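# Crank the pencil sharpener just over one clockwise turn

## Task

Rotate the sharpener's crank clockwise, as judged by someone facing the side where the crank sits, by slightly more than one complete revolution. It only counts if the crank stays turned on its own after the robot lets go; a position held only by the gripper does not count.

## Robot and tools

Robot: two arms, left_arm (the robot's own left, on the +y side) and right_arm (on the -y side). Each has six revolute joints and a two-finger parallel gripper. Base roots in the scene frame: left_arm at (-0.001, +0.337, +0.271) m with quat_wxyz (+0.697, +0.109, +0.109, +0.700); right_arm at (-0.001, -0.337, +0.271) m with quat_wxyz (+0.697, -0.109, +0.109, -0.700). Joint ranges in rad, base to gripper: waist -2.880..2.880, shoulder 0.000..3.142, elbow 0.000..3.019, wrist pitch -1.693..1.571, wrist yaw -1.571..1.571, wrist roll -2.094..2.094.

Frame: one shared scene frame. Origin sits at table-top height (z = 0) right above the middle of the robot's foot. +x points forward over the table, +y to the robot's left, +z up. The table surface starts around x = +0.15 m. Arm names refer to the robot's body, not to image sides. On each gripper, the fingers extend along its local +z, and they open and close along its local y. end_effector_position is the point between the finger pads, roughly 1 cm short of the tips.

Row layout (used by both execute_actions and move): 16 numbers in a single flat list covering both arms, left first: x, y, z, qw, qx, qy, qz, opening for left_arm, then the same eight for right_arm. x, y, z are an absolute target position for that gripper in metres in the scene frame; qw..qz an absolute target orientation, w first, same frame. opening runs from -1 (closed) to +1 (fully open, 0.094 m); it is a target, not an offset. Always fill in both arms, even if one should not move: for a resting arm, repeat the whole pose reported in the last result before it came to rest, plus its intended opening. To hold orientation steady, resend the same quaternion each time rather than copying the reported one, which drifts.

execute_actions(actions): a list of up to 15 actions; each action is a list of up to 15 rows, each row lasting one control step of 1/30 s; if fewer than 15 rows are given, the last row repeats to fill the action. An action is rejected for both arms if any target lies more than 0.6 m from that gripper's current position along any of the gripper's own axes. If the first action fails that check against the latest reported state, or anything is malformed, nothing runs. An empty list just returns state and images.

move(target, speed, blocking): target is one 16-number row as above, an absolute pose per arm. Each gripper travels in a straight line toward it, both paths finishing together, over 0.5 to 10 s; longer paths get cut off at 10 s. speed is the path top speed in m/s, 0.002 to 0.5 (default 0.25); rotation is capped at twice that in rad/s. Orientation takes the shorter way. Paths ignore obstacles and the other arm. Grippers lag, wander and can overshoot the speed, particularly with a near-straight arm. Faster contact means a harder hit; aiming further beyond a contact presses harder. The opening is applied at the start. blocking=false returns after 0.5 s while motion continues; you then must use wait or stop before any new action or move.

wait(seconds): 0 to 10 s, arms keep their last command; returns early if a running move ends. stop(): brakes the current move (needs distance, more when fast; fingers still move). zoom_image(camera, region): camera is cam_head_left, cam_head_right, cam_left_wrist or cam_right_wrist (all 504x504); region is [x0, y0, x1, y1] in pixels from the top-left, at most 504x504. read_manual(section) only gives licence text ("licences"). finished_scene(scene) ends the current scene by its number; irreversible, and the goal must already hold by itself.

Controller behaviour: each step the commanded pose is limited to 70 mm and 16 degrees from the measured pose, then damped inverse kinematics chases it, favouring position over orientation. Far targets can take several actions; after an action the arm stops at its last clipped pose, so send the remainder next. Expect final positions a centimetre or more off, usually low. Elbows never fully straighten. Reported hand positions can be inaccurate at long reach.

Results: a state line with each arm's end_effector_position and end_effector_quat_wxyz; Joint positions (last value is finger opening in metres); joint torques (offset, scaled and noisy, nonzero in free air); grip_measured, the opening on the command scale (each gripper may read up to ~1 mm off). "Hand target" shows the pose the controller now drives toward. "pose unreachable" means the clearance check altered or blocked that arm's command. After a move, a "move:" line reports the ending (done, off_target, moving, held, fault), which limits applied (paced = pose clipped; held = steps blocked, after which the arm may spurt), and each gripper's distance to its target. If only one arm is named, the other finished fine.

Gripping: command an opening below grip_measured to hold; about 0.03 below is firm, smaller margins are gentler. Pad force peaks near 50-62 N, less on thin parts, with a brief spike at first contact.

Avoid: arm-to-arm collisions or pressing (can end the scene), dropping or knocking things over, slamming and very forceful pushes against the sharpener or table. Long holds under load heat motors: MOTOR HOT warns from 85 °C; at 100 °C an OVER-TEMPERATURE FAULT makes that arm go limp and fall. Any FAULT stops an arm. The simulation keeps running while you compose replies, with the robot holding its last command.

Each tool is called after "Request:" as name(argument=value, ...) on one line, values as JSON.

## Session

Request:
execute_actions(actions=[])

Scene clock: 0.00 s.
left_arm: end_effector_position=(+0.1468, +0.3205, +0.2060) grip_measured=+1.000 end_effector_quat_wxyz=(-0.573, +0.579, +0.576, +0.069) | right_arm: end_effector_position=(+0.2825, -0.8100, +0.3322) grip_measured=+1.000 end_effector_quat_wxyz=(-0.020, +0.291, -0.956, +0.017)
Joint positions: left_arm=[-2.117  1.902  0.682 -1.35  -0.417  0.642  0.094] | right_arm=[ 0.392  1.685  1.365 -1.089 -0.322 -1.744  0.094]
Joint velocities: left_arm=[-0.015 -0.005  0.012 -0.007  0.022 -0.022  0.   ] | right_arm=[-0.015 -0.005 -0.012  0.002 -0.007 -0.007  0.   ]
Joint torques (N m, as the arm reports them, + toward a larger angle): no reading
Motor temperatures (°C, as the motors report them): left_arm=[33 33 33 33 31 31] | right_arm=[32 30 33 31 31 30]
Hand target (left_arm): +0.145, +0.322, +0.206; +0.577, -0.578, -0.573, -0.068
Hand target (right_arm): +0.289, -0.819, +0.343; +0.022, -0.294, +0.955, -0.032

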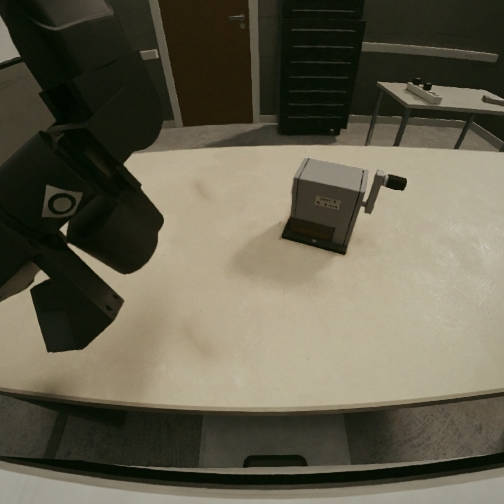

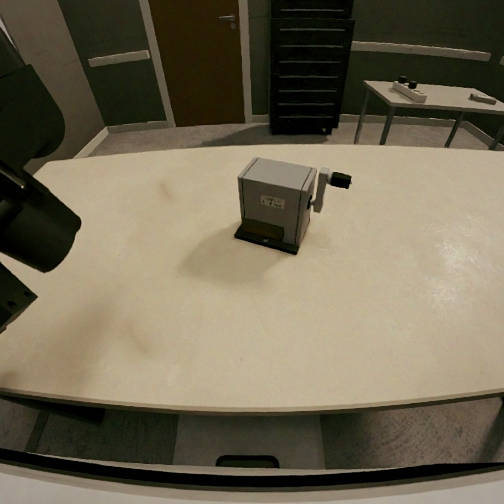

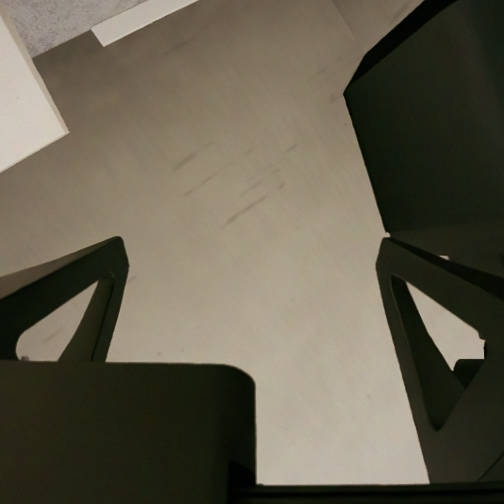

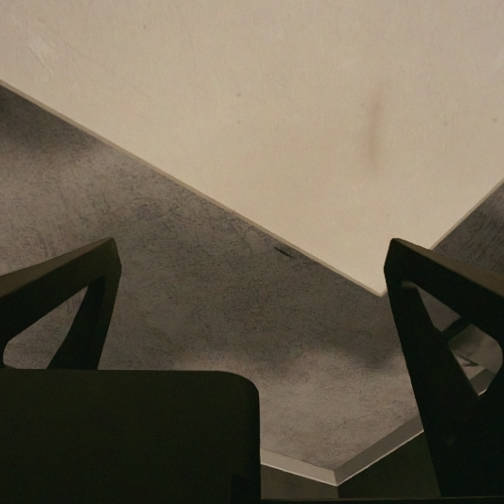

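Request:
move(target=[0.1468,0.3205,0.206,-0.573,0.579,0.576,0.069,1,0.45,-0.2,0.38,0,0,1,0,1], speed=0.4)

Scene clock: 10.23 s.
left_arm: end_effector_position=(+0.1468, +0.3205, +0.2060) grip_measured=+1.000 end_effector_quat_wxyz=(-0.573, +0.579, +0.576, +0.069) | right_arm: end_effector_position=(+0.4322, -0.2077, +0.3642) grip_measured=+1.000 end_effector_quat_wxyz=(+0.015, +0.011, -1.000, +0.001)
Joint positions: left_arm=[-2.117  1.902  0.682 -1.35  -0.417  0.642  0.094] | right_arm=[ 1.944  1.242  1.101 -1.169  0.104  0.333  0.094]
Joint velocities: left_arm=[ 0.005 -0.005  0.017 -0.007 -0.095  0.022  0.   ] | right_arm=[-0.015 -0.015 -0.007 -0.002  0.022  0.037  0.   ]
Joint torques (N m, as the arm reports them, + toward a larger angle): left_arm=[ -1.4  -11.66  -0.91  -1.73   0.04  -0.05] | right_arm=[  1.03 -10.32  12.69   0.01   0.05   0.1 ]
Motor temperatures (°C, as the motors report them): left_arm=[33 33 33 33 31 31] | right_arm=[32 31 35 31 31 30]
Hand target (left_arm): +0.147, +0.320, +0.206; +0.573, -0.579, -0.576, -0.069
Hand target (right_arm): +0.452, -0.205, +0.378; -0.001, -0.000, +1.000, +0.001
Off the commanded pose (left_arm): 0.000 m, 0 deg.
Off the commanded pose (right_arm): 0.025 m, 2 deg.
move: off_target (right_arm)

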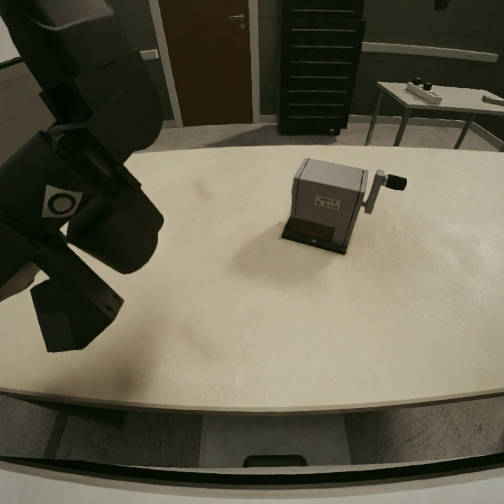

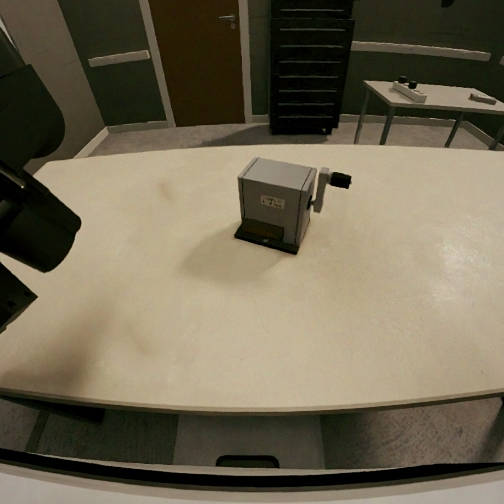

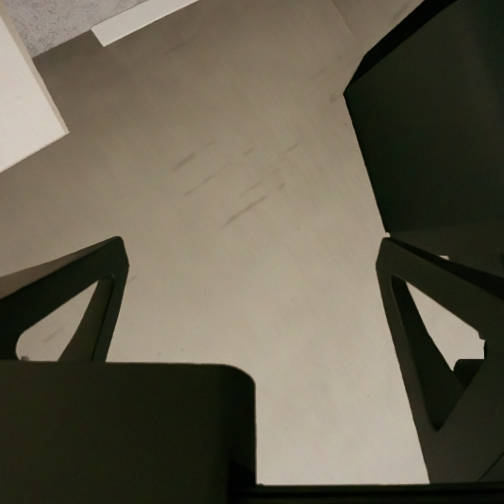

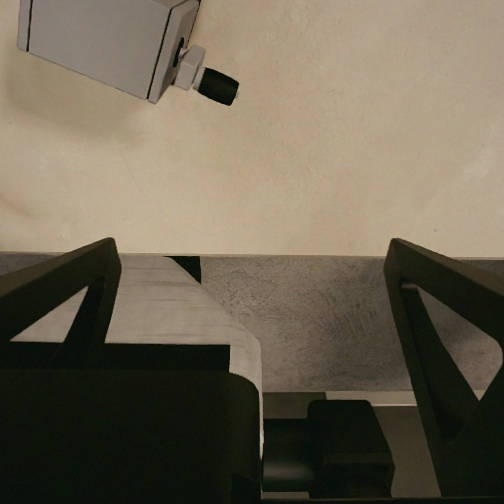

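Request:
move(target=[0.1468,0.3205,0.206,-0.573,0.579,0.576,0.069,1,0.45,-0.19,0.29,0,0.82,0.574,0,1])

Scene clock: 30.67 s.
left_arm: end_effector_position=(+0.1468, +0.3205, +0.2060) grip_measured=+1.000 end_effector_quat_wxyz=(-0.573, +0.579, +0.576, +0.069) | right_arm: end_effector_position=(+0.4520, -0.1869, +0.3034) grip_measured=+1.000 end_effector_quat_wxyz=(-0.025, +0.760, +0.649, +0.026)
Joint positions: left_arm=[-2.117  1.902  0.682 -1.35  -0.417  0.642  0.094] | right_arm=[ 1.933  1.349  1.049 -0.948  0.042  2.068  0.094]
Joint velocities: left_arm=[-0.005 -0.005 -0.017 -0.007 -0.037  0.007  0.   ] | right_arm=[-0.015 -0.005 -0.007 -0.002 -0.022 -0.022  0.   ]
Joint torques (N m, as the arm reports them, + toward a larger angle): left_arm=[ -1.42 -11.67  -0.92  -1.73   0.05  -0.06] | right_arm=[  0.69 -10.66   6.9    0.88  -0.17   0.07]
Motor temperatures (°C, as the motors report them): left_arm=[33 33 33 33 31 31] | right_arm=[32 31 38 31 31 30]
Hand target (left_arm): +0.147, +0.320, +0.206; +0.573, -0.579, -0.576, -0.069
Hand target (right_arm): +0.450, -0.191, +0.291; -0.029, +0.767, +0.641, +0.018
Off the commanded pose (left_arm): 0.000 m, 0 deg.
Off the commanded pose (right_arm): 0.014 m, 12 deg.
joint sent to its limit (right arm) — the command would take joint 6 (wrist roll) past its upper limit, so that joint was sent only as far as its limit.
move: off_target (right_arm)

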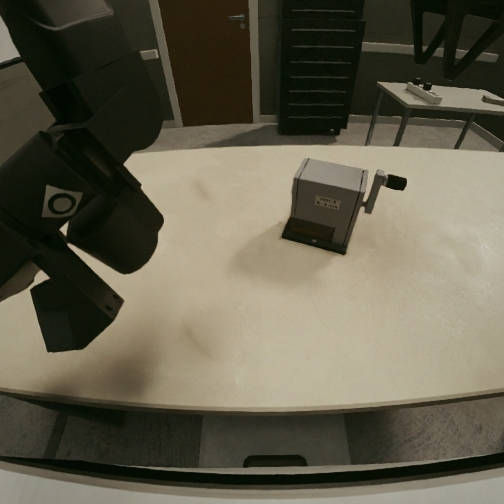

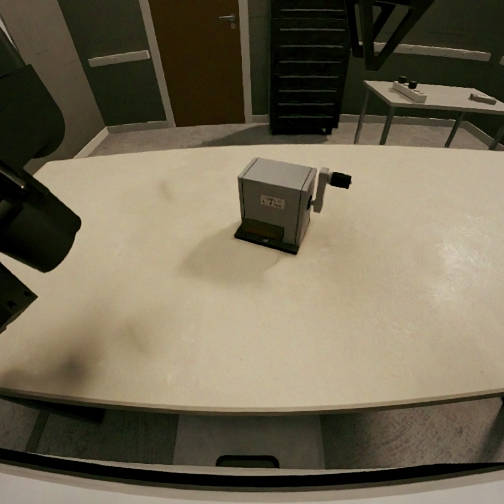

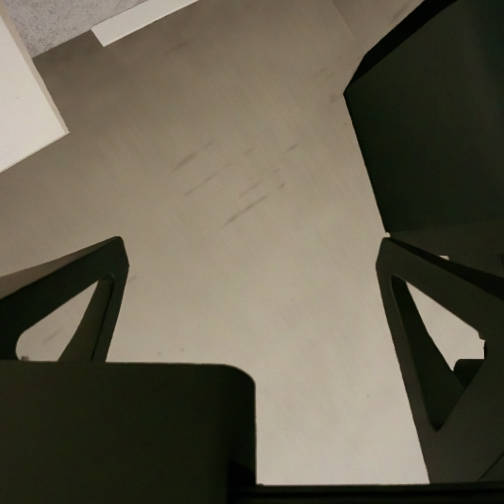

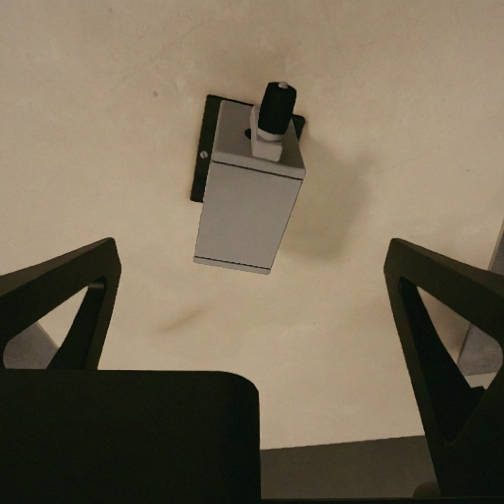

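Request:
move(target=[0.1468,0.3205,0.206,-0.573,0.579,0.576,0.069,1,0.432,-0.185,0.19,0,0.76,0.65,0,1])

Scene clock: 44.10 s.
left_arm: end_effector_position=(+0.1468, +0.3205, +0.2060) grip_measured=+1.000 end_effector_quat_wxyz=(-0.573, +0.579, +0.576, +0.069) | right_arm: end_effector_position=(+0.4306, -0.1916, +0.1896) grip_measured=+1.000 end_effector_quat_wxyz=(-0.004, +0.758, +0.652, -0.007)
Joint positions: left_arm=[-2.117  1.902  0.682 -1.35  -0.417  0.642  0.094] | right_arm=[ 1.937  1.549  0.932 -0.68   0.107  2.069  0.094]
Joint velocities: left_arm=[-0.005 -0.005  0.017 -0.012 -0.007  0.022  0.   ] | right_arm=[-0.005 -0.005 -0.012  0.002 -0.022 -0.037  0.   ]
Joint torques (N m, as the arm reports them, + toward a larger angle): left_arm=[ -1.39 -11.65  -0.93  -1.72   0.04  -0.06] | right_arm=[  2.64 -13.09   5.65   0.72   0.09   0.08]
Motor temperatures (°C, as the motors report them): left_arm=[33 33 33 33 31 31] | right_arm=[32 31 37 31 31 30]
Hand target (left_arm): +0.147, +0.320, +0.206; +0.573, -0.579, -0.576, -0.069
Hand target (right_arm): +0.432, -0.185, +0.191; -0.001, +0.758, +0.652, +0.000
Off the commanded pose (left_arm): 0.000 m, 0 deg.
Off the commanded pose (right_arm): 0.007 m, 1 deg.
joint sent to its limit (right arm) — the command would take joint 6 (wrist roll) past its upper limit, so that joint was sent only as far as its limit.
move: done

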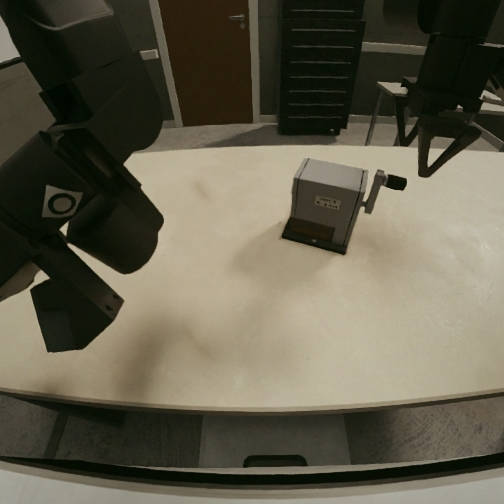

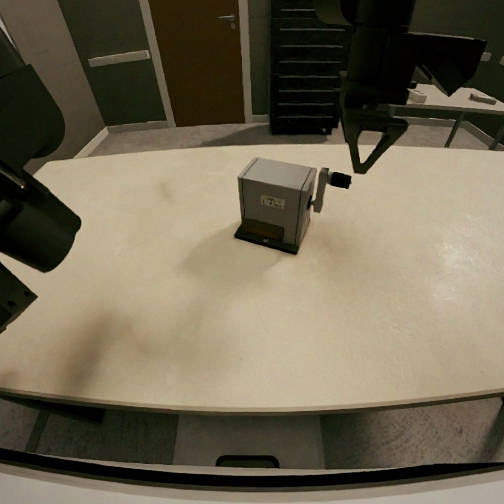

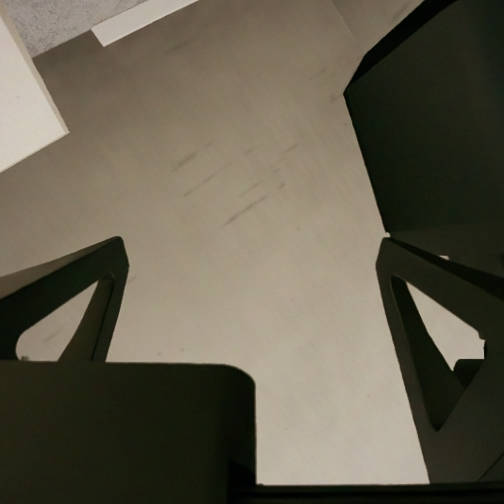

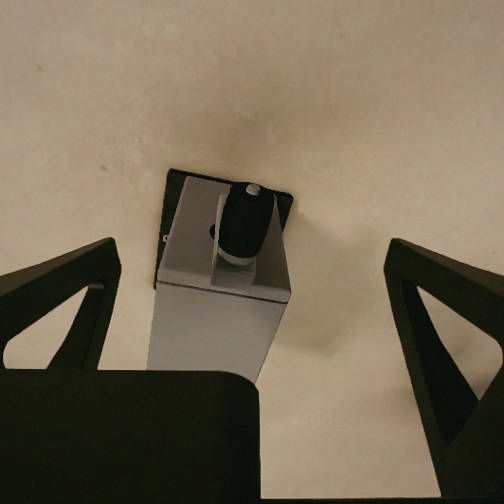

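Request:
move(target=[0.1468,0.3205,0.206,-0.573,0.579,0.576,0.069,1,0.434,-0.18,0.165,0,0.76,0.65,0,0.4], speed=0.08)

Request:
zoom_image(camera="cam_head_left", region=[260,100,480,280])

Scene clock: 53.13 s.
left_arm: end_effector_position=(+0.1468, +0.3205, +0.2060) grip_measured=+1.000 end_effector_quat_wxyz=(-0.573, +0.579, +0.576, +0.069) | right_arm: end_effector_position=(+0.4351, -0.1870, +0.1710) grip_measured=+0.402 end_effector_quat_wxyz=(-0.001, +0.758, +0.652, +0.000)
Joint positions: left_arm=[-2.117  1.902  0.682 -1.35  -0.417  0.642  0.094] | right_arm=[ 1.938  1.595  0.932 -0.617  0.108  2.069  0.066]
Joint velocities: left_arm=[ 0.005 -0.005 -0.007 -0.002 -0.007 -0.066  0.   ] | right_arm=[-0.005 -0.015  0.007 -0.017  0.037 -0.037 -0.   ]
Joint torques (N m, as the arm reports them, + toward a larger angle): left_arm=[ -1.42 -11.62  -0.92  -1.74   0.05  -0.06] | right_arm=[  2.71 -12.     5.57   0.82   0.1    0.08]
Motor temperatures (°C, as the motors report them): left_arm=[33 33 33 33 31 31] | right_arm=[32 31 36 31 31 30]
Hand target (left_arm): +0.147, +0.320, +0.206; +0.573, -0.579, -0.576, -0.069
Hand target (right_arm): +0.434, -0.180, +0.165; -0.001, +0.758, +0.653, +0.001
Off the commanded pose (left_arm): 0.000 m, 0 deg.
Off the commanded pose (right_arm): 0.009 m, 0 deg.
joint sent to its limit (right arm) — the command would take joint 6 (wrist roll) past its upper limit, so that joint was sent only as far as its limit.
move: done

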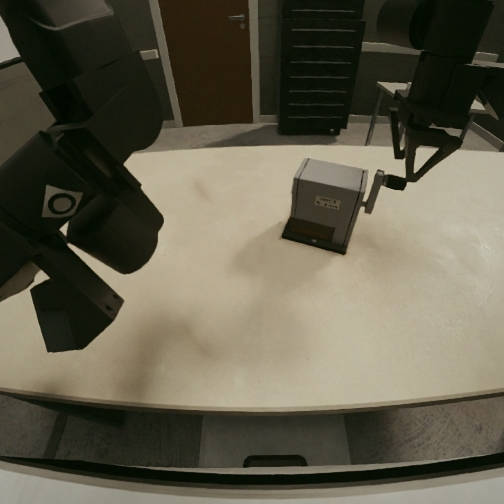

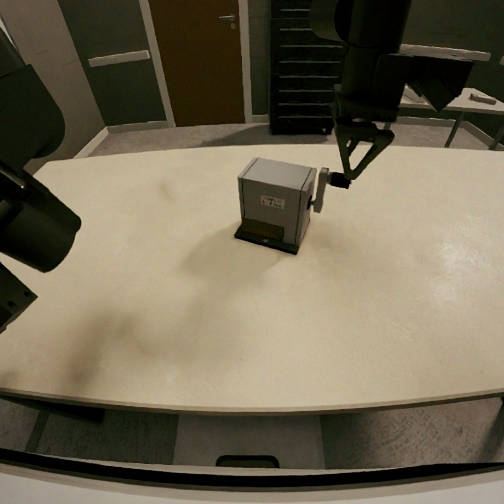

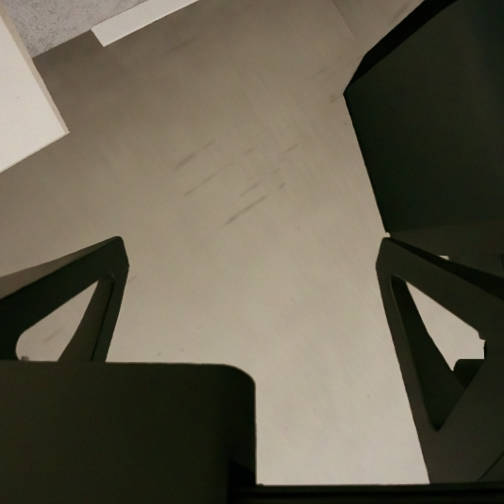

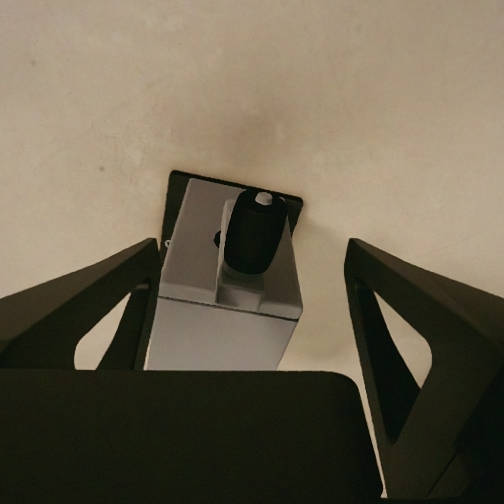

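Region (260, 100, 480, 280) of cam_head_left's 504x504 image, scaled by 2.291, with more detail than that image has; it fills the top 412 rows of this view, and the rest is white.

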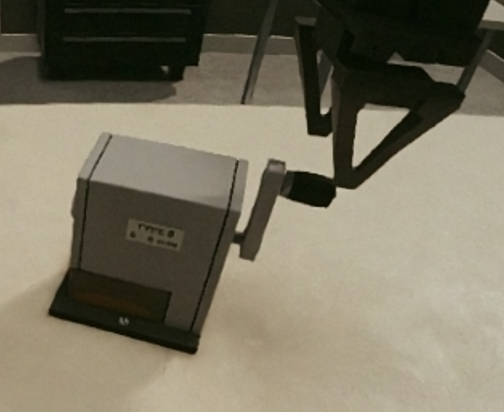

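Request:
move(target=[0.1468,0.3205,0.206,-0.573,0.579,0.576,0.069,1,0.436,-0.165,0.135,0,0.76,0.65,0,0.4], speed=0.05)

Request:
zoom_image(camera="cam_head_left", region=[260,100,480,280])

Scene clock: 58.73 s.
left_arm: end_effector_position=(+0.1468, +0.3205, +0.2060) grip_measured=+1.000 end_effector_quat_wxyz=(-0.573, +0.579, +0.576, +0.069) | right_arm: end_effector_position=(+0.4278, -0.1756, +0.1387) grip_measured=+0.402 end_effector_quat_wxyz=(-0.006, +0.751, +0.660, -0.005)
Joint positions: left_arm=[-2.117  1.902  0.682 -1.35  -0.417  0.642  0.094] | right_arm=[ 1.959  1.678  0.932 -0.55   0.108  2.069  0.066]
Joint velocities: left_arm=[-0.024 -0.005  0.007 -0.017 -0.066 -0.037  0.   ] | right_arm=[ 0.005  0.005 -0.002  0.002  0.037 -0.037  0.   ]
Joint torques (N m, as the arm reports them, + toward a larger angle): left_arm=[ -1.44 -11.6   -0.91  -1.74   0.05  -0.06] | right_arm=[  2.82 -12.18   6.45   0.78   0.03   0.08]
Motor temperatures (°C, as the motors report them): left_arm=[33 33 33 33 31 31] | right_arm=[32 31 36 31 31 30]
Hand target (left_arm): +0.147, +0.320, +0.206; +0.573, -0.579, -0.576, -0.069
Hand target (right_arm): +0.436, -0.166, +0.136; -0.004, +0.752, +0.660, +0.003
Off the commanded pose (left_arm): 0.000 m, 0 deg.
Off the commanded pose (right_arm): 0.014 m, 2 deg.
joint sent to its limit (right arm) — the command would take joint 6 (wrist roll) past its upper limit, so that joint was sent only as far as its limit.
move: off_target (right_arm)

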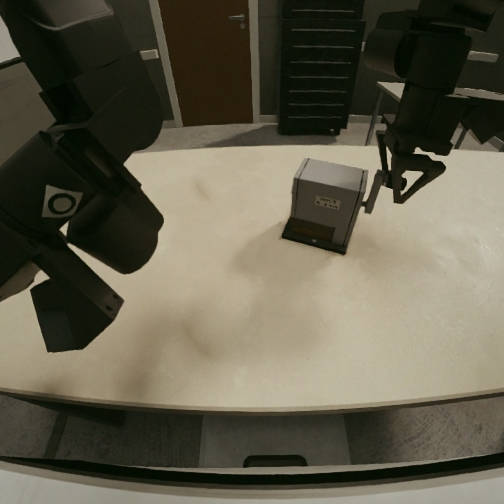

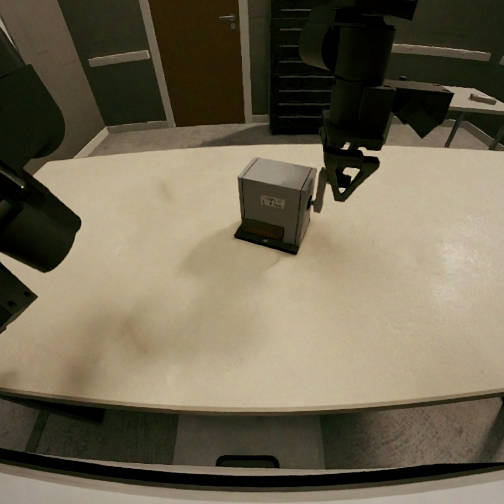

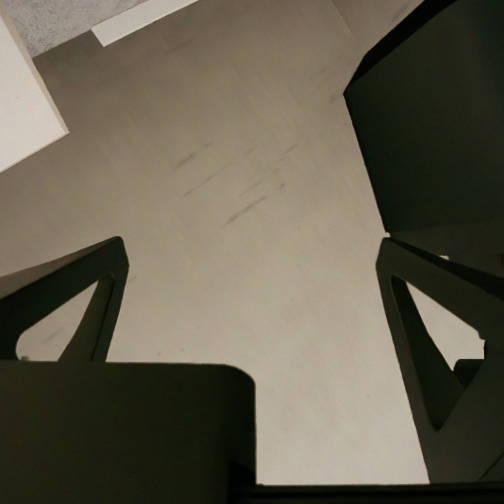

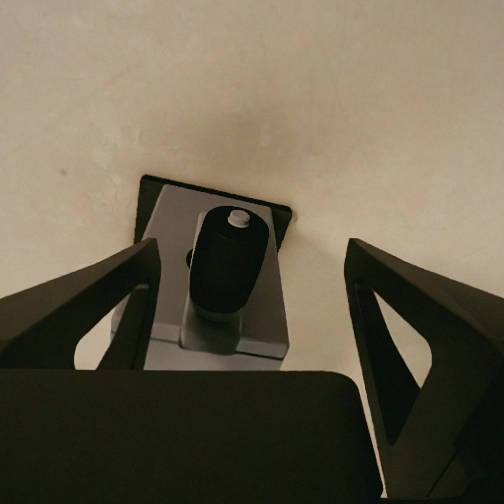

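Region (260, 100, 480, 280) of cam_head_left's 504x504 image, scaled by 2.291, with more detail than that image has; it fills the top 412 rows of this view, and the rest is white.

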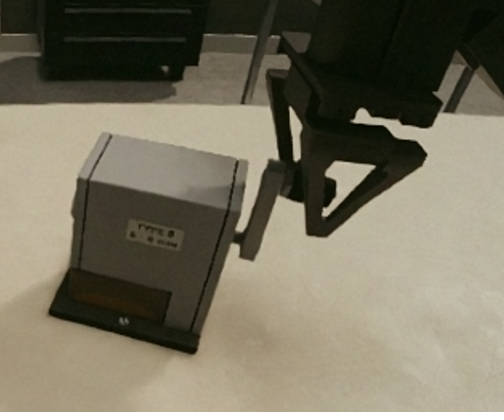

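Request:
move(target=[0.1468,0.3205,0.206,-0.573,0.579,0.576,0.069,1,0.444,-0.168,0.135,0,0.76,0.65,0,-0.65], speed=0.03)

Scene clock: 65.77 s.
left_arm: end_effector_position=(+0.1468, +0.3205, +0.2060) grip_measured=+1.000 end_effector_quat_wxyz=(-0.573, +0.579, +0.576, +0.069) | right_arm: end_effector_position=(+0.4280, -0.1753, +0.1388) grip_measured=-0.501 end_effector_quat_wxyz=(-0.006, +0.755, +0.656, -0.005)
Joint positions: left_arm=[-2.117  1.902  0.682 -1.35  -0.417  0.642  0.094] | right_arm=[ 1.959  1.678  0.932 -0.55   0.107  2.079  0.023]
Joint velocities: left_arm=[-0.005 -0.005  0.007  0.007 -0.007  0.022  0.   ] | right_arm=[ 0.005 -0.005 -0.002 -0.002 -0.007 -0.066 -0.   ]
Joint torques (N m, as the arm reports them, + toward a larger angle): left_arm=[ -1.43 -11.6   -0.92  -1.73   0.05  -0.05] | right_arm=[  1.99 -11.52   7.85   0.42   0.11  -0.03]
Motor temperatures (°C, as the motors report them): left_arm=[33 33 33 33 31 31] | right_arm=[32 32 36 31 31 30]
Hand target (left_arm): +0.147, +0.320, +0.206; +0.573, -0.579, -0.576, -0.069
Hand target (right_arm): +0.444, -0.169, +0.135; -0.002, +0.755, +0.656, +0.002
Off the commanded pose (left_arm): 0.000 m, 0 deg.
Off the commanded pose (right_arm): 0.018 m, 1 deg.
joint sent to its limit (right arm) — the command would take joint 6 (wrist roll) past its upper limit, so that joint was sent only as far as its limit.
move: off_target (right_arm)

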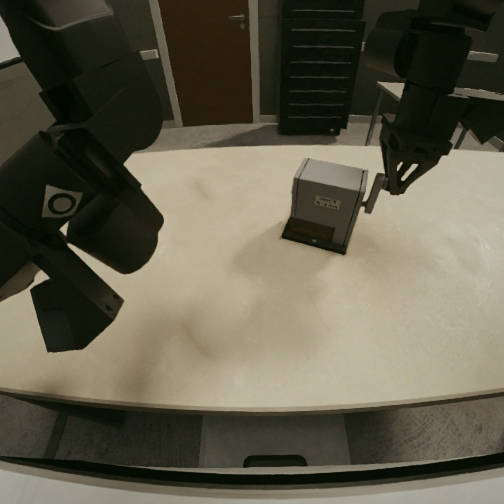

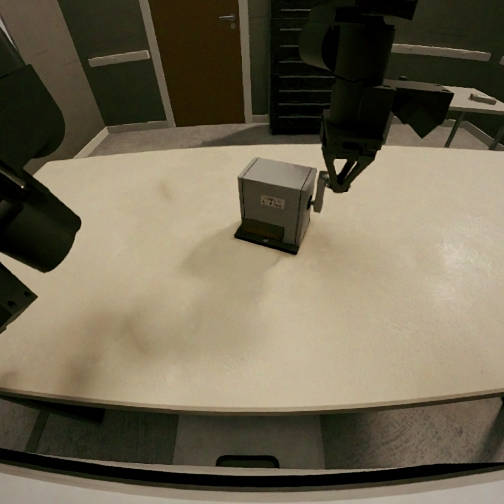

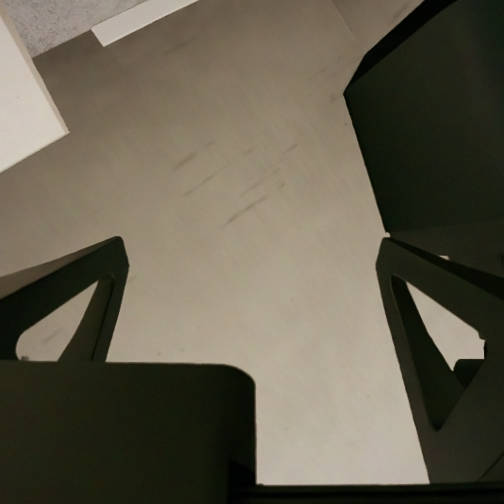

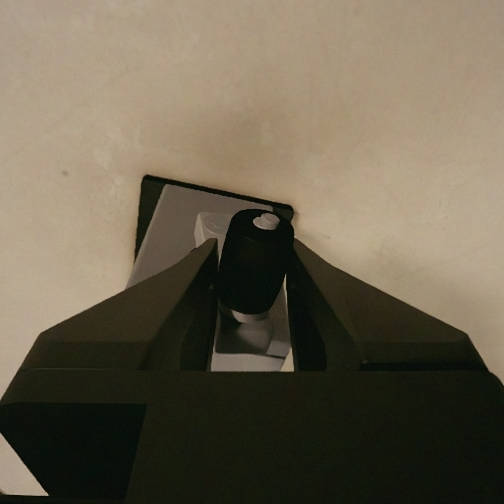

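Request:
move(target=[0.1468,0.3205,0.206,-0.573,0.579,0.576,0.069,1,0.47,-0.185,0.135,0,0.76,0.65,0,-0.55], speed=0.04)

Request:
move(target=[0.1468,0.3205,0.206,-0.573,0.579,0.576,0.069,1,0.495,-0.195,0.105,0,0.76,0.65,0,-0.55], speed=0.04)

Scene clock: 72.20 s.
left_arm: end_effector_position=(+0.1468, +0.3205, +0.2060) grip_measured=+1.000 end_effector_quat_wxyz=(-0.573, +0.579, +0.576, +0.069) | right_arm: end_effector_position=(+0.4531, -0.1855, +0.1373) grip_measured=-0.506 end_effector_quat_wxyz=(-0.004, +0.768, +0.641, -0.002)
Joint positions: left_arm=[-2.117  1.902  0.682 -1.35  -0.417  0.642  0.094] | right_arm=[ 1.918  1.704  0.987 -0.568  0.098  2.079  0.023]
Joint velocities: left_arm=[-0.005 -0.005  0.012 -0.007  0.081 -0.081  0.   ] | right_arm=[-0.015 -0.005  0.017  0.012  0.095 -0.022 -0.001]
Joint torques (N m, as the arm reports them, + toward a larger angle): left_arm=[ -1.42 -11.62  -0.92  -1.73   0.05  -0.05] | right_arm=[  1.08 -12.49   8.23  -0.01   0.12  -0.38]
Motor temperatures (°C, as the motors report them): left_arm=[33 33 33 33 31 31] | right_arm=[32 32 36 31 31 30]
Hand target (left_arm): +0.147, +0.320, +0.206; +0.573, -0.579, -0.576, -0.069
Hand target (right_arm): +0.469, -0.185, +0.136; +0.000, +0.760, +0.650, +0.000
Off the commanded pose (left_arm): 0.000 m, 0 deg.
Off the commanded pose (right_arm): 0.017 m, 1 deg.
move: off_target (right_arm)

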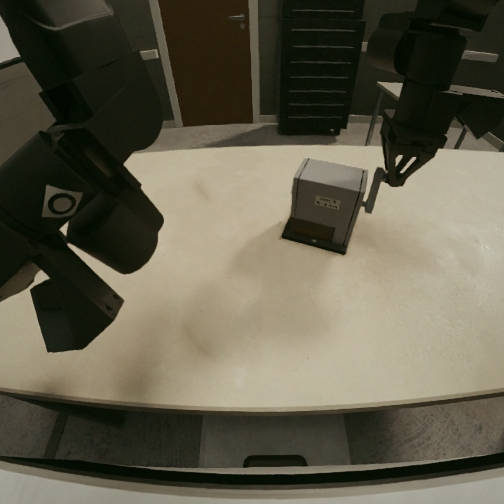

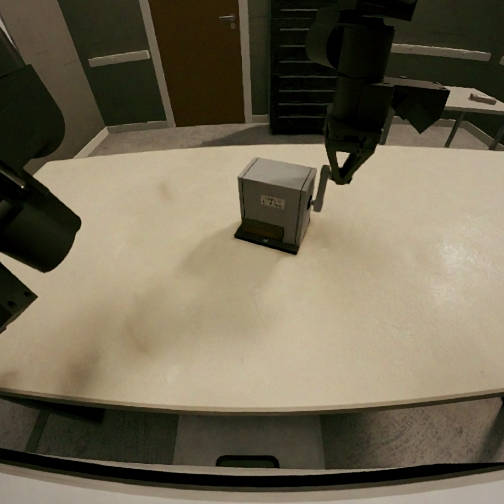

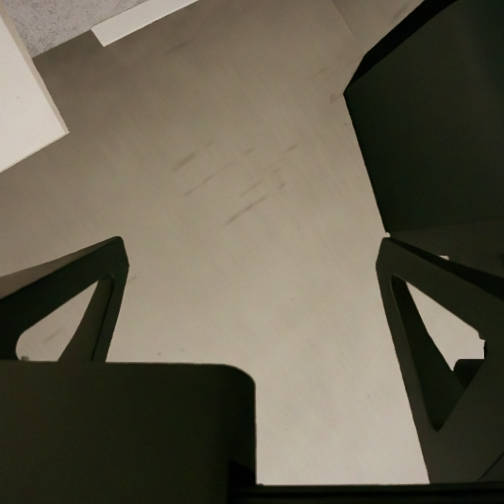

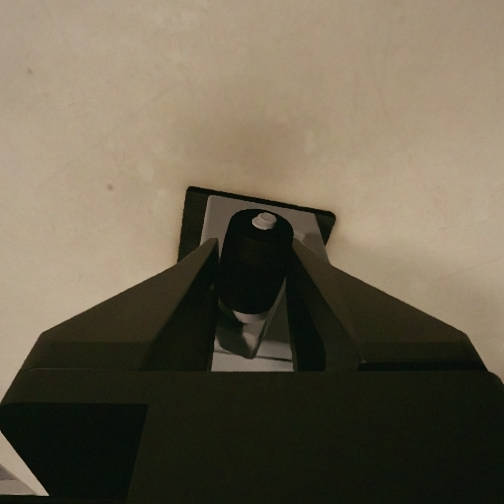

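Scene clock: 73.83 s.
left_arm: end_effector_position=(+0.1468, +0.3205, +0.2060) grip_measured=+1.000 end_effector_quat_wxyz=(-0.573, +0.579, +0.576, +0.069) | right_arm: end_effector_position=(+0.4803, -0.1969, +0.1125) grip_measured=-0.517 end_effector_quat_wxyz=(-0.002, +0.777, +0.629, -0.008)
Joint positions: left_arm=[-2.117  1.902  0.682 -1.35  -0.417  0.642  0.094] | right_arm=[ 1.875  1.794  1.068 -0.564  0.093  2.069  0.023]
Joint velocities: left_arm=[-0.015  0.005 -0.002  0.017  0.051  0.007  0.   ] | right_arm=[ 0.015 -0.024 -0.007  0.007  0.007 -0.022 -0.001]
Joint torques (N m, as the arm reports them, + toward a larger angle): left_arm=[ -1.37 -11.68  -0.93  -1.73   0.04  -0.05] | right_arm=[  1.25 -13.19   7.43   0.75  -0.12  -0.68]
Motor temperatures (°C, as the motors report them): left_arm=[33 34 33 33 31 31] | right_arm=[32 32 36 31 31 30]
Hand target (left_arm): +0.147, +0.320, +0.206; +0.573, -0.579, -0.576, -0.069
Hand target (right_arm): +0.495, -0.195, +0.106; +0.001, +0.760, +0.650, +0.000
Off the commanded pose (left_arm): 0.000 m, 0 deg.
Off the commanded pose (right_arm): 0.017 m, 3 deg.
move: off_target (right_arm)

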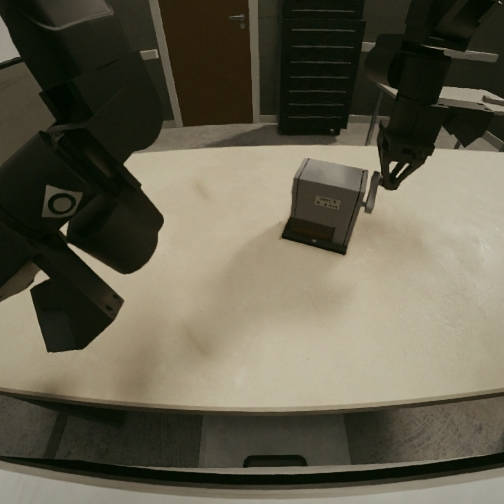

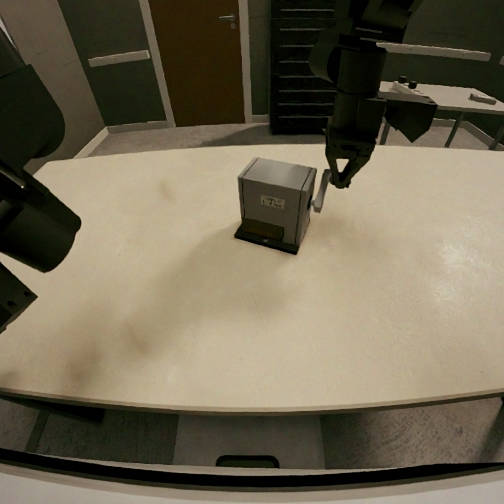

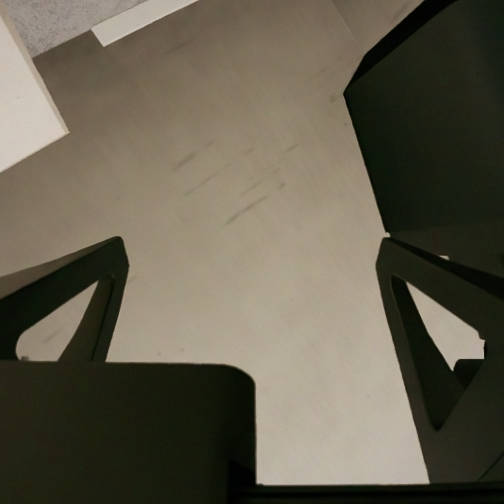

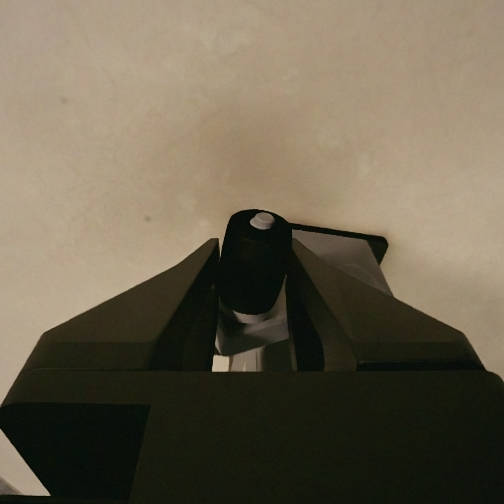

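Request:
move(target=[0.1468,0.3205,0.206,-0.573,0.579,0.576,0.069,1,0.497,-0.2,0.075,0,0.76,0.65,0,-0.55], speed=0.04)

Request:
move(target=[0.1468,0.3205,0.206,-0.573,0.579,0.576,0.069,1,0.475,-0.193,0.045,0,0.76,0.65,0,-0.55], speed=0.04)

Request:
move(target=[0.1468,0.3205,0.206,-0.573,0.579,0.576,0.069,1,0.435,-0.177,0.036,0,0.76,0.65,0,-0.55], speed=0.04)

Scene clock: 86.27 s.
left_arm: end_effector_position=(+0.1468, +0.3205, +0.2060) grip_measured=+1.000 end_effector_quat_wxyz=(-0.573, +0.579, +0.576, +0.069) | right_arm: end_effector_position=(+0.4858, -0.1995, +0.0834) grip_measured=-0.522 end_effector_quat_wxyz=(-0.001, +0.779, +0.627, -0.004)
Joint positions: left_arm=[-2.117  1.902  0.682 -1.35  -0.417  0.642  0.094] | right_arm=[ 1.861  1.866  1.086 -0.502  0.088  2.06   0.022]
Joint velocities: left_arm=[ 0.015 -0.005 -0.002 -0.007 -0.022  0.037  0.   ] | right_arm=[-0.005 -0.005  0.002  0.002 -0.022  0.007 -0.001]
Joint torques (N m, as the arm reports them, + toward a larger angle): left_arm=[ -1.4  -11.6   -0.92  -1.74   0.05  -0.05] | right_arm=[  1.07 -13.49   6.63   0.63  -0.08  -0.75]
Motor temperatures (°C, as the motors report them): left_arm=[33 34 33 33 31 31] | right_arm=[32 32 36 31 31 30]
Hand target (left_arm): +0.147, +0.320, +0.206; +0.573, -0.579, -0.576, -0.069
Hand target (right_arm): +0.497, -0.200, +0.075; +0.001, +0.761, +0.649, -0.000
Off the commanded pose (left_arm): 0.000 m, 0 deg.
Off the commanded pose (right_arm): 0.014 m, 3 deg.
move: off_target (right_arm)

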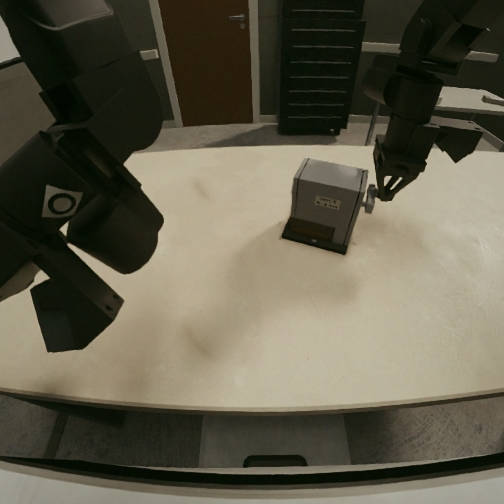

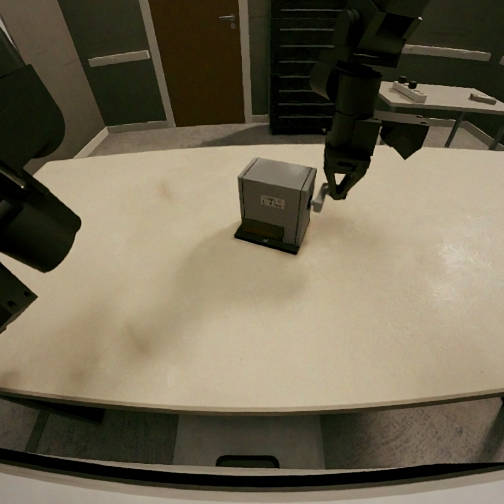

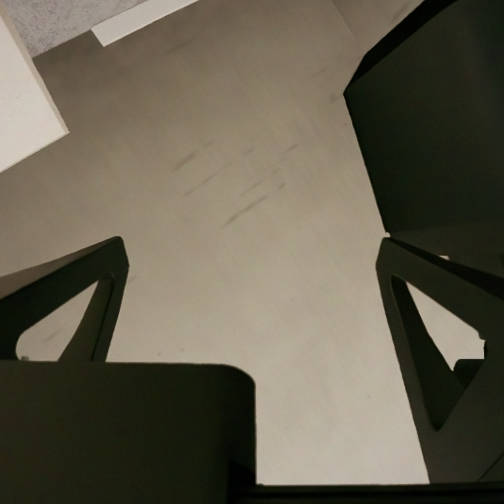

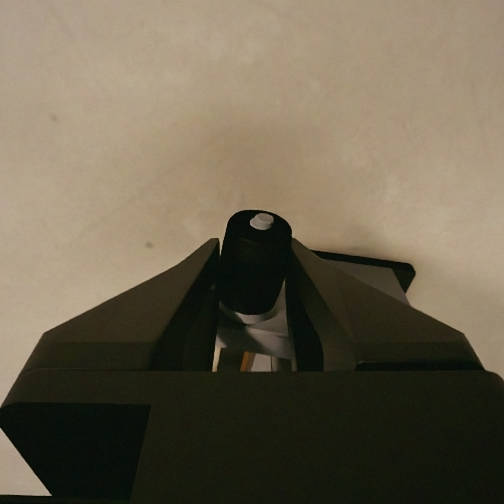

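Scene clock: 87.57 s.
left_arm: end_effector_position=(+0.1468, +0.3205, +0.2060) grip_measured=+1.000 end_effector_quat_wxyz=(-0.573, +0.579, +0.576, +0.069) | right_arm: end_effector_position=(+0.4786, -0.1961, +0.0578) grip_measured=-0.526 end_effector_quat_wxyz=(-0.002, +0.782, +0.623, -0.000)
Joint positions: left_arm=[-2.117  1.902  0.682 -1.35  -0.417  0.642  0.094] | right_arm=[ 1.866  1.92   1.075 -0.431  0.086  2.074  0.022]
Joint velocities: left_arm=[-0.005  0.005 -0.012 -0.012  0.022  0.037  0.   ] | right_arm=[-0.015  0.005 -0.007 -0.002 -0.022 -0.007  0.001]
Joint torques (N m, as the arm reports them, + toward a larger angle): left_arm=[ -1.4  -11.6   -0.93  -1.73   0.05  -0.05] | right_arm=[  2.25 -13.79   3.9    1.31   0.17  -0.69]
Motor temperatures (°C, as the motors report them): left_arm=[33 34 33 33 31 31] | right_arm=[32 32 36 31 31 30]
Hand target (left_arm): +0.147, +0.320, +0.206; +0.573, -0.579, -0.576, -0.069
Hand target (right_arm): +0.475, -0.193, +0.046; +0.000, +0.761, +0.649, -0.001
Off the commanded pose (left_arm): 0.000 m, 0 deg.
Off the commanded pose (right_arm): 0.014 m, 4 deg.
move: off_target (right_arm)

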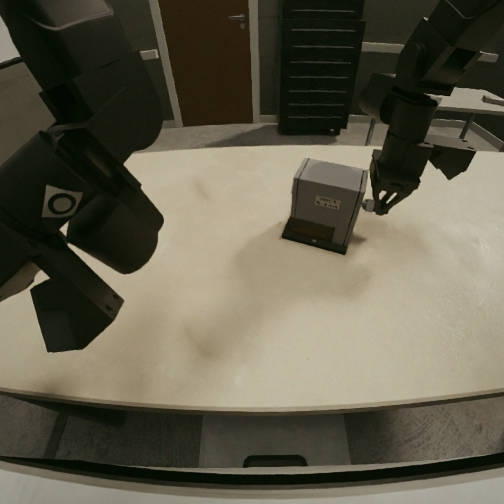

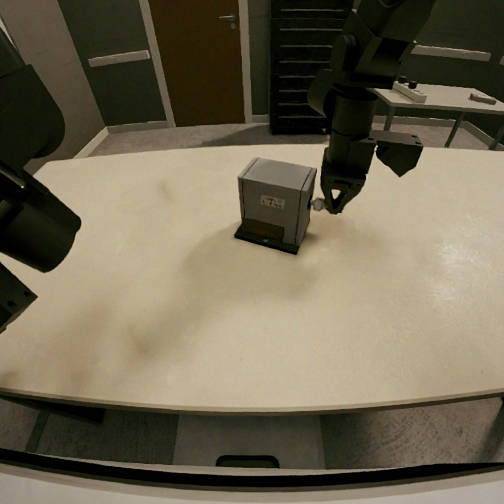

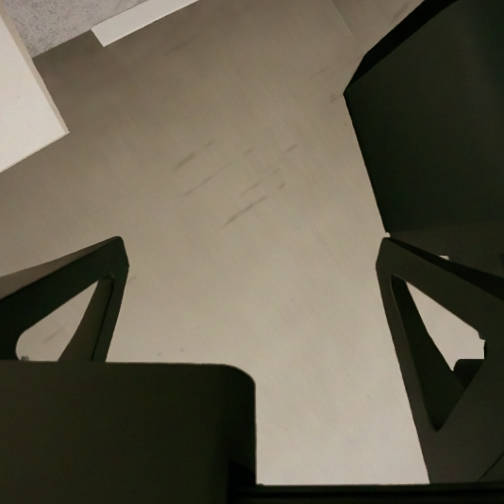

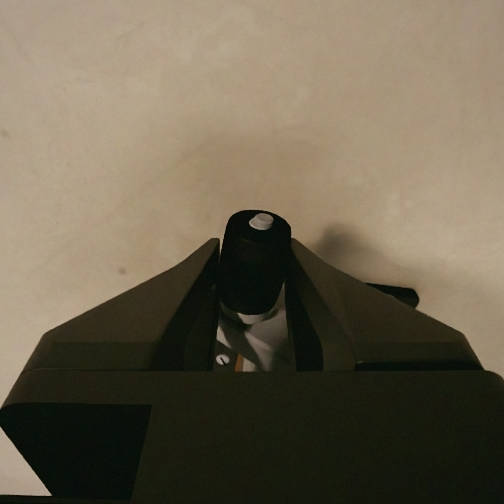

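Scene clock: 89.10 s.
left_arm: end_effector_position=(+0.1468, +0.3205, +0.2060) grip_measured=+1.000 end_effector_quat_wxyz=(-0.573, +0.579, +0.576, +0.069) | right_arm: end_effector_position=(+0.4747, -0.1957, +0.0549) grip_measured=-0.530 end_effector_quat_wxyz=(+0.019, +0.783, +0.621, +0.027)
Joint positions: left_arm=[-2.117  1.902  0.682 -1.35  -0.417  0.642  0.094] | right_arm=[ 1.874  1.908  1.015 -0.317  0.105  2.079  0.022]
Joint velocities: left_arm=[-0.005 -0.005 -0.007 -0.012 -0.066 -0.007  0.   ] | right_arm=[-0.005 -0.005 -0.012  0.012 -0.022  0.022  0.   ]
Joint torques (N m, as the arm reports them, + toward a larger angle): left_arm=[ -1.37 -11.64  -0.92  -1.73   0.05  -0.05] | right_arm=[  5.37 -12.73   0.98   0.47   0.03  -0.25]
Motor temperatures (°C, as the motors report them): left_arm=[33 34 33 33 31 31] | right_arm=[32 32 36 31 31 30]
Hand target (left_arm): +0.147, +0.320, +0.206; +0.573, -0.579, -0.576, -0.069
Hand target (right_arm): +0.435, -0.179, +0.038; +0.000, +0.760, +0.650, -0.000
Off the commanded pose (left_arm): 0.000 m, 0 deg.
Off the commanded pose (right_arm): 0.048 m, 6 deg.
move: off_target (right_arm)

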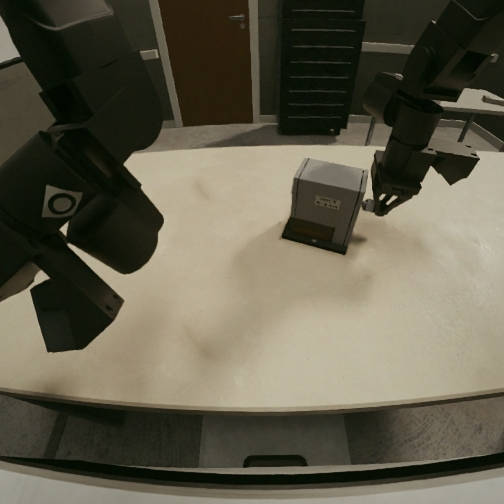

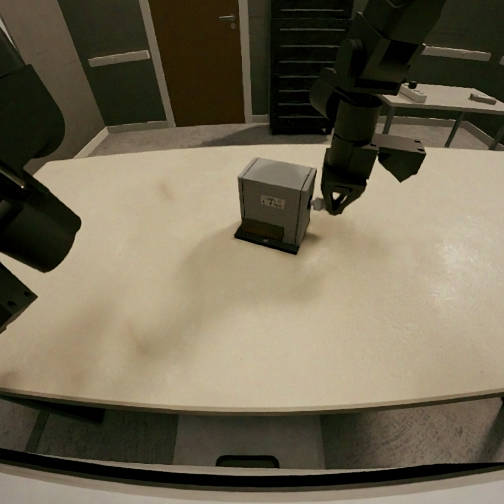

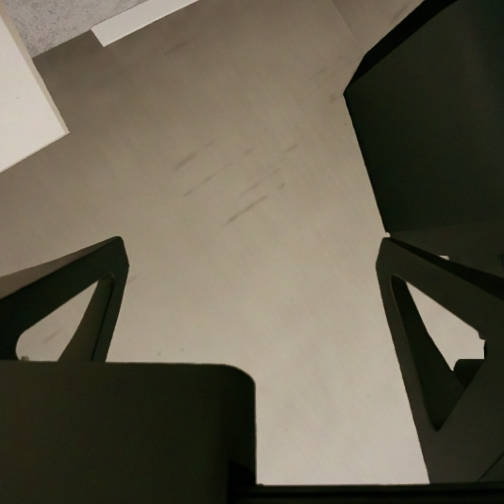

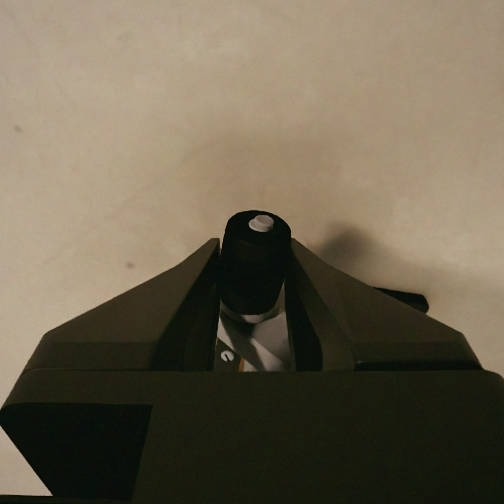

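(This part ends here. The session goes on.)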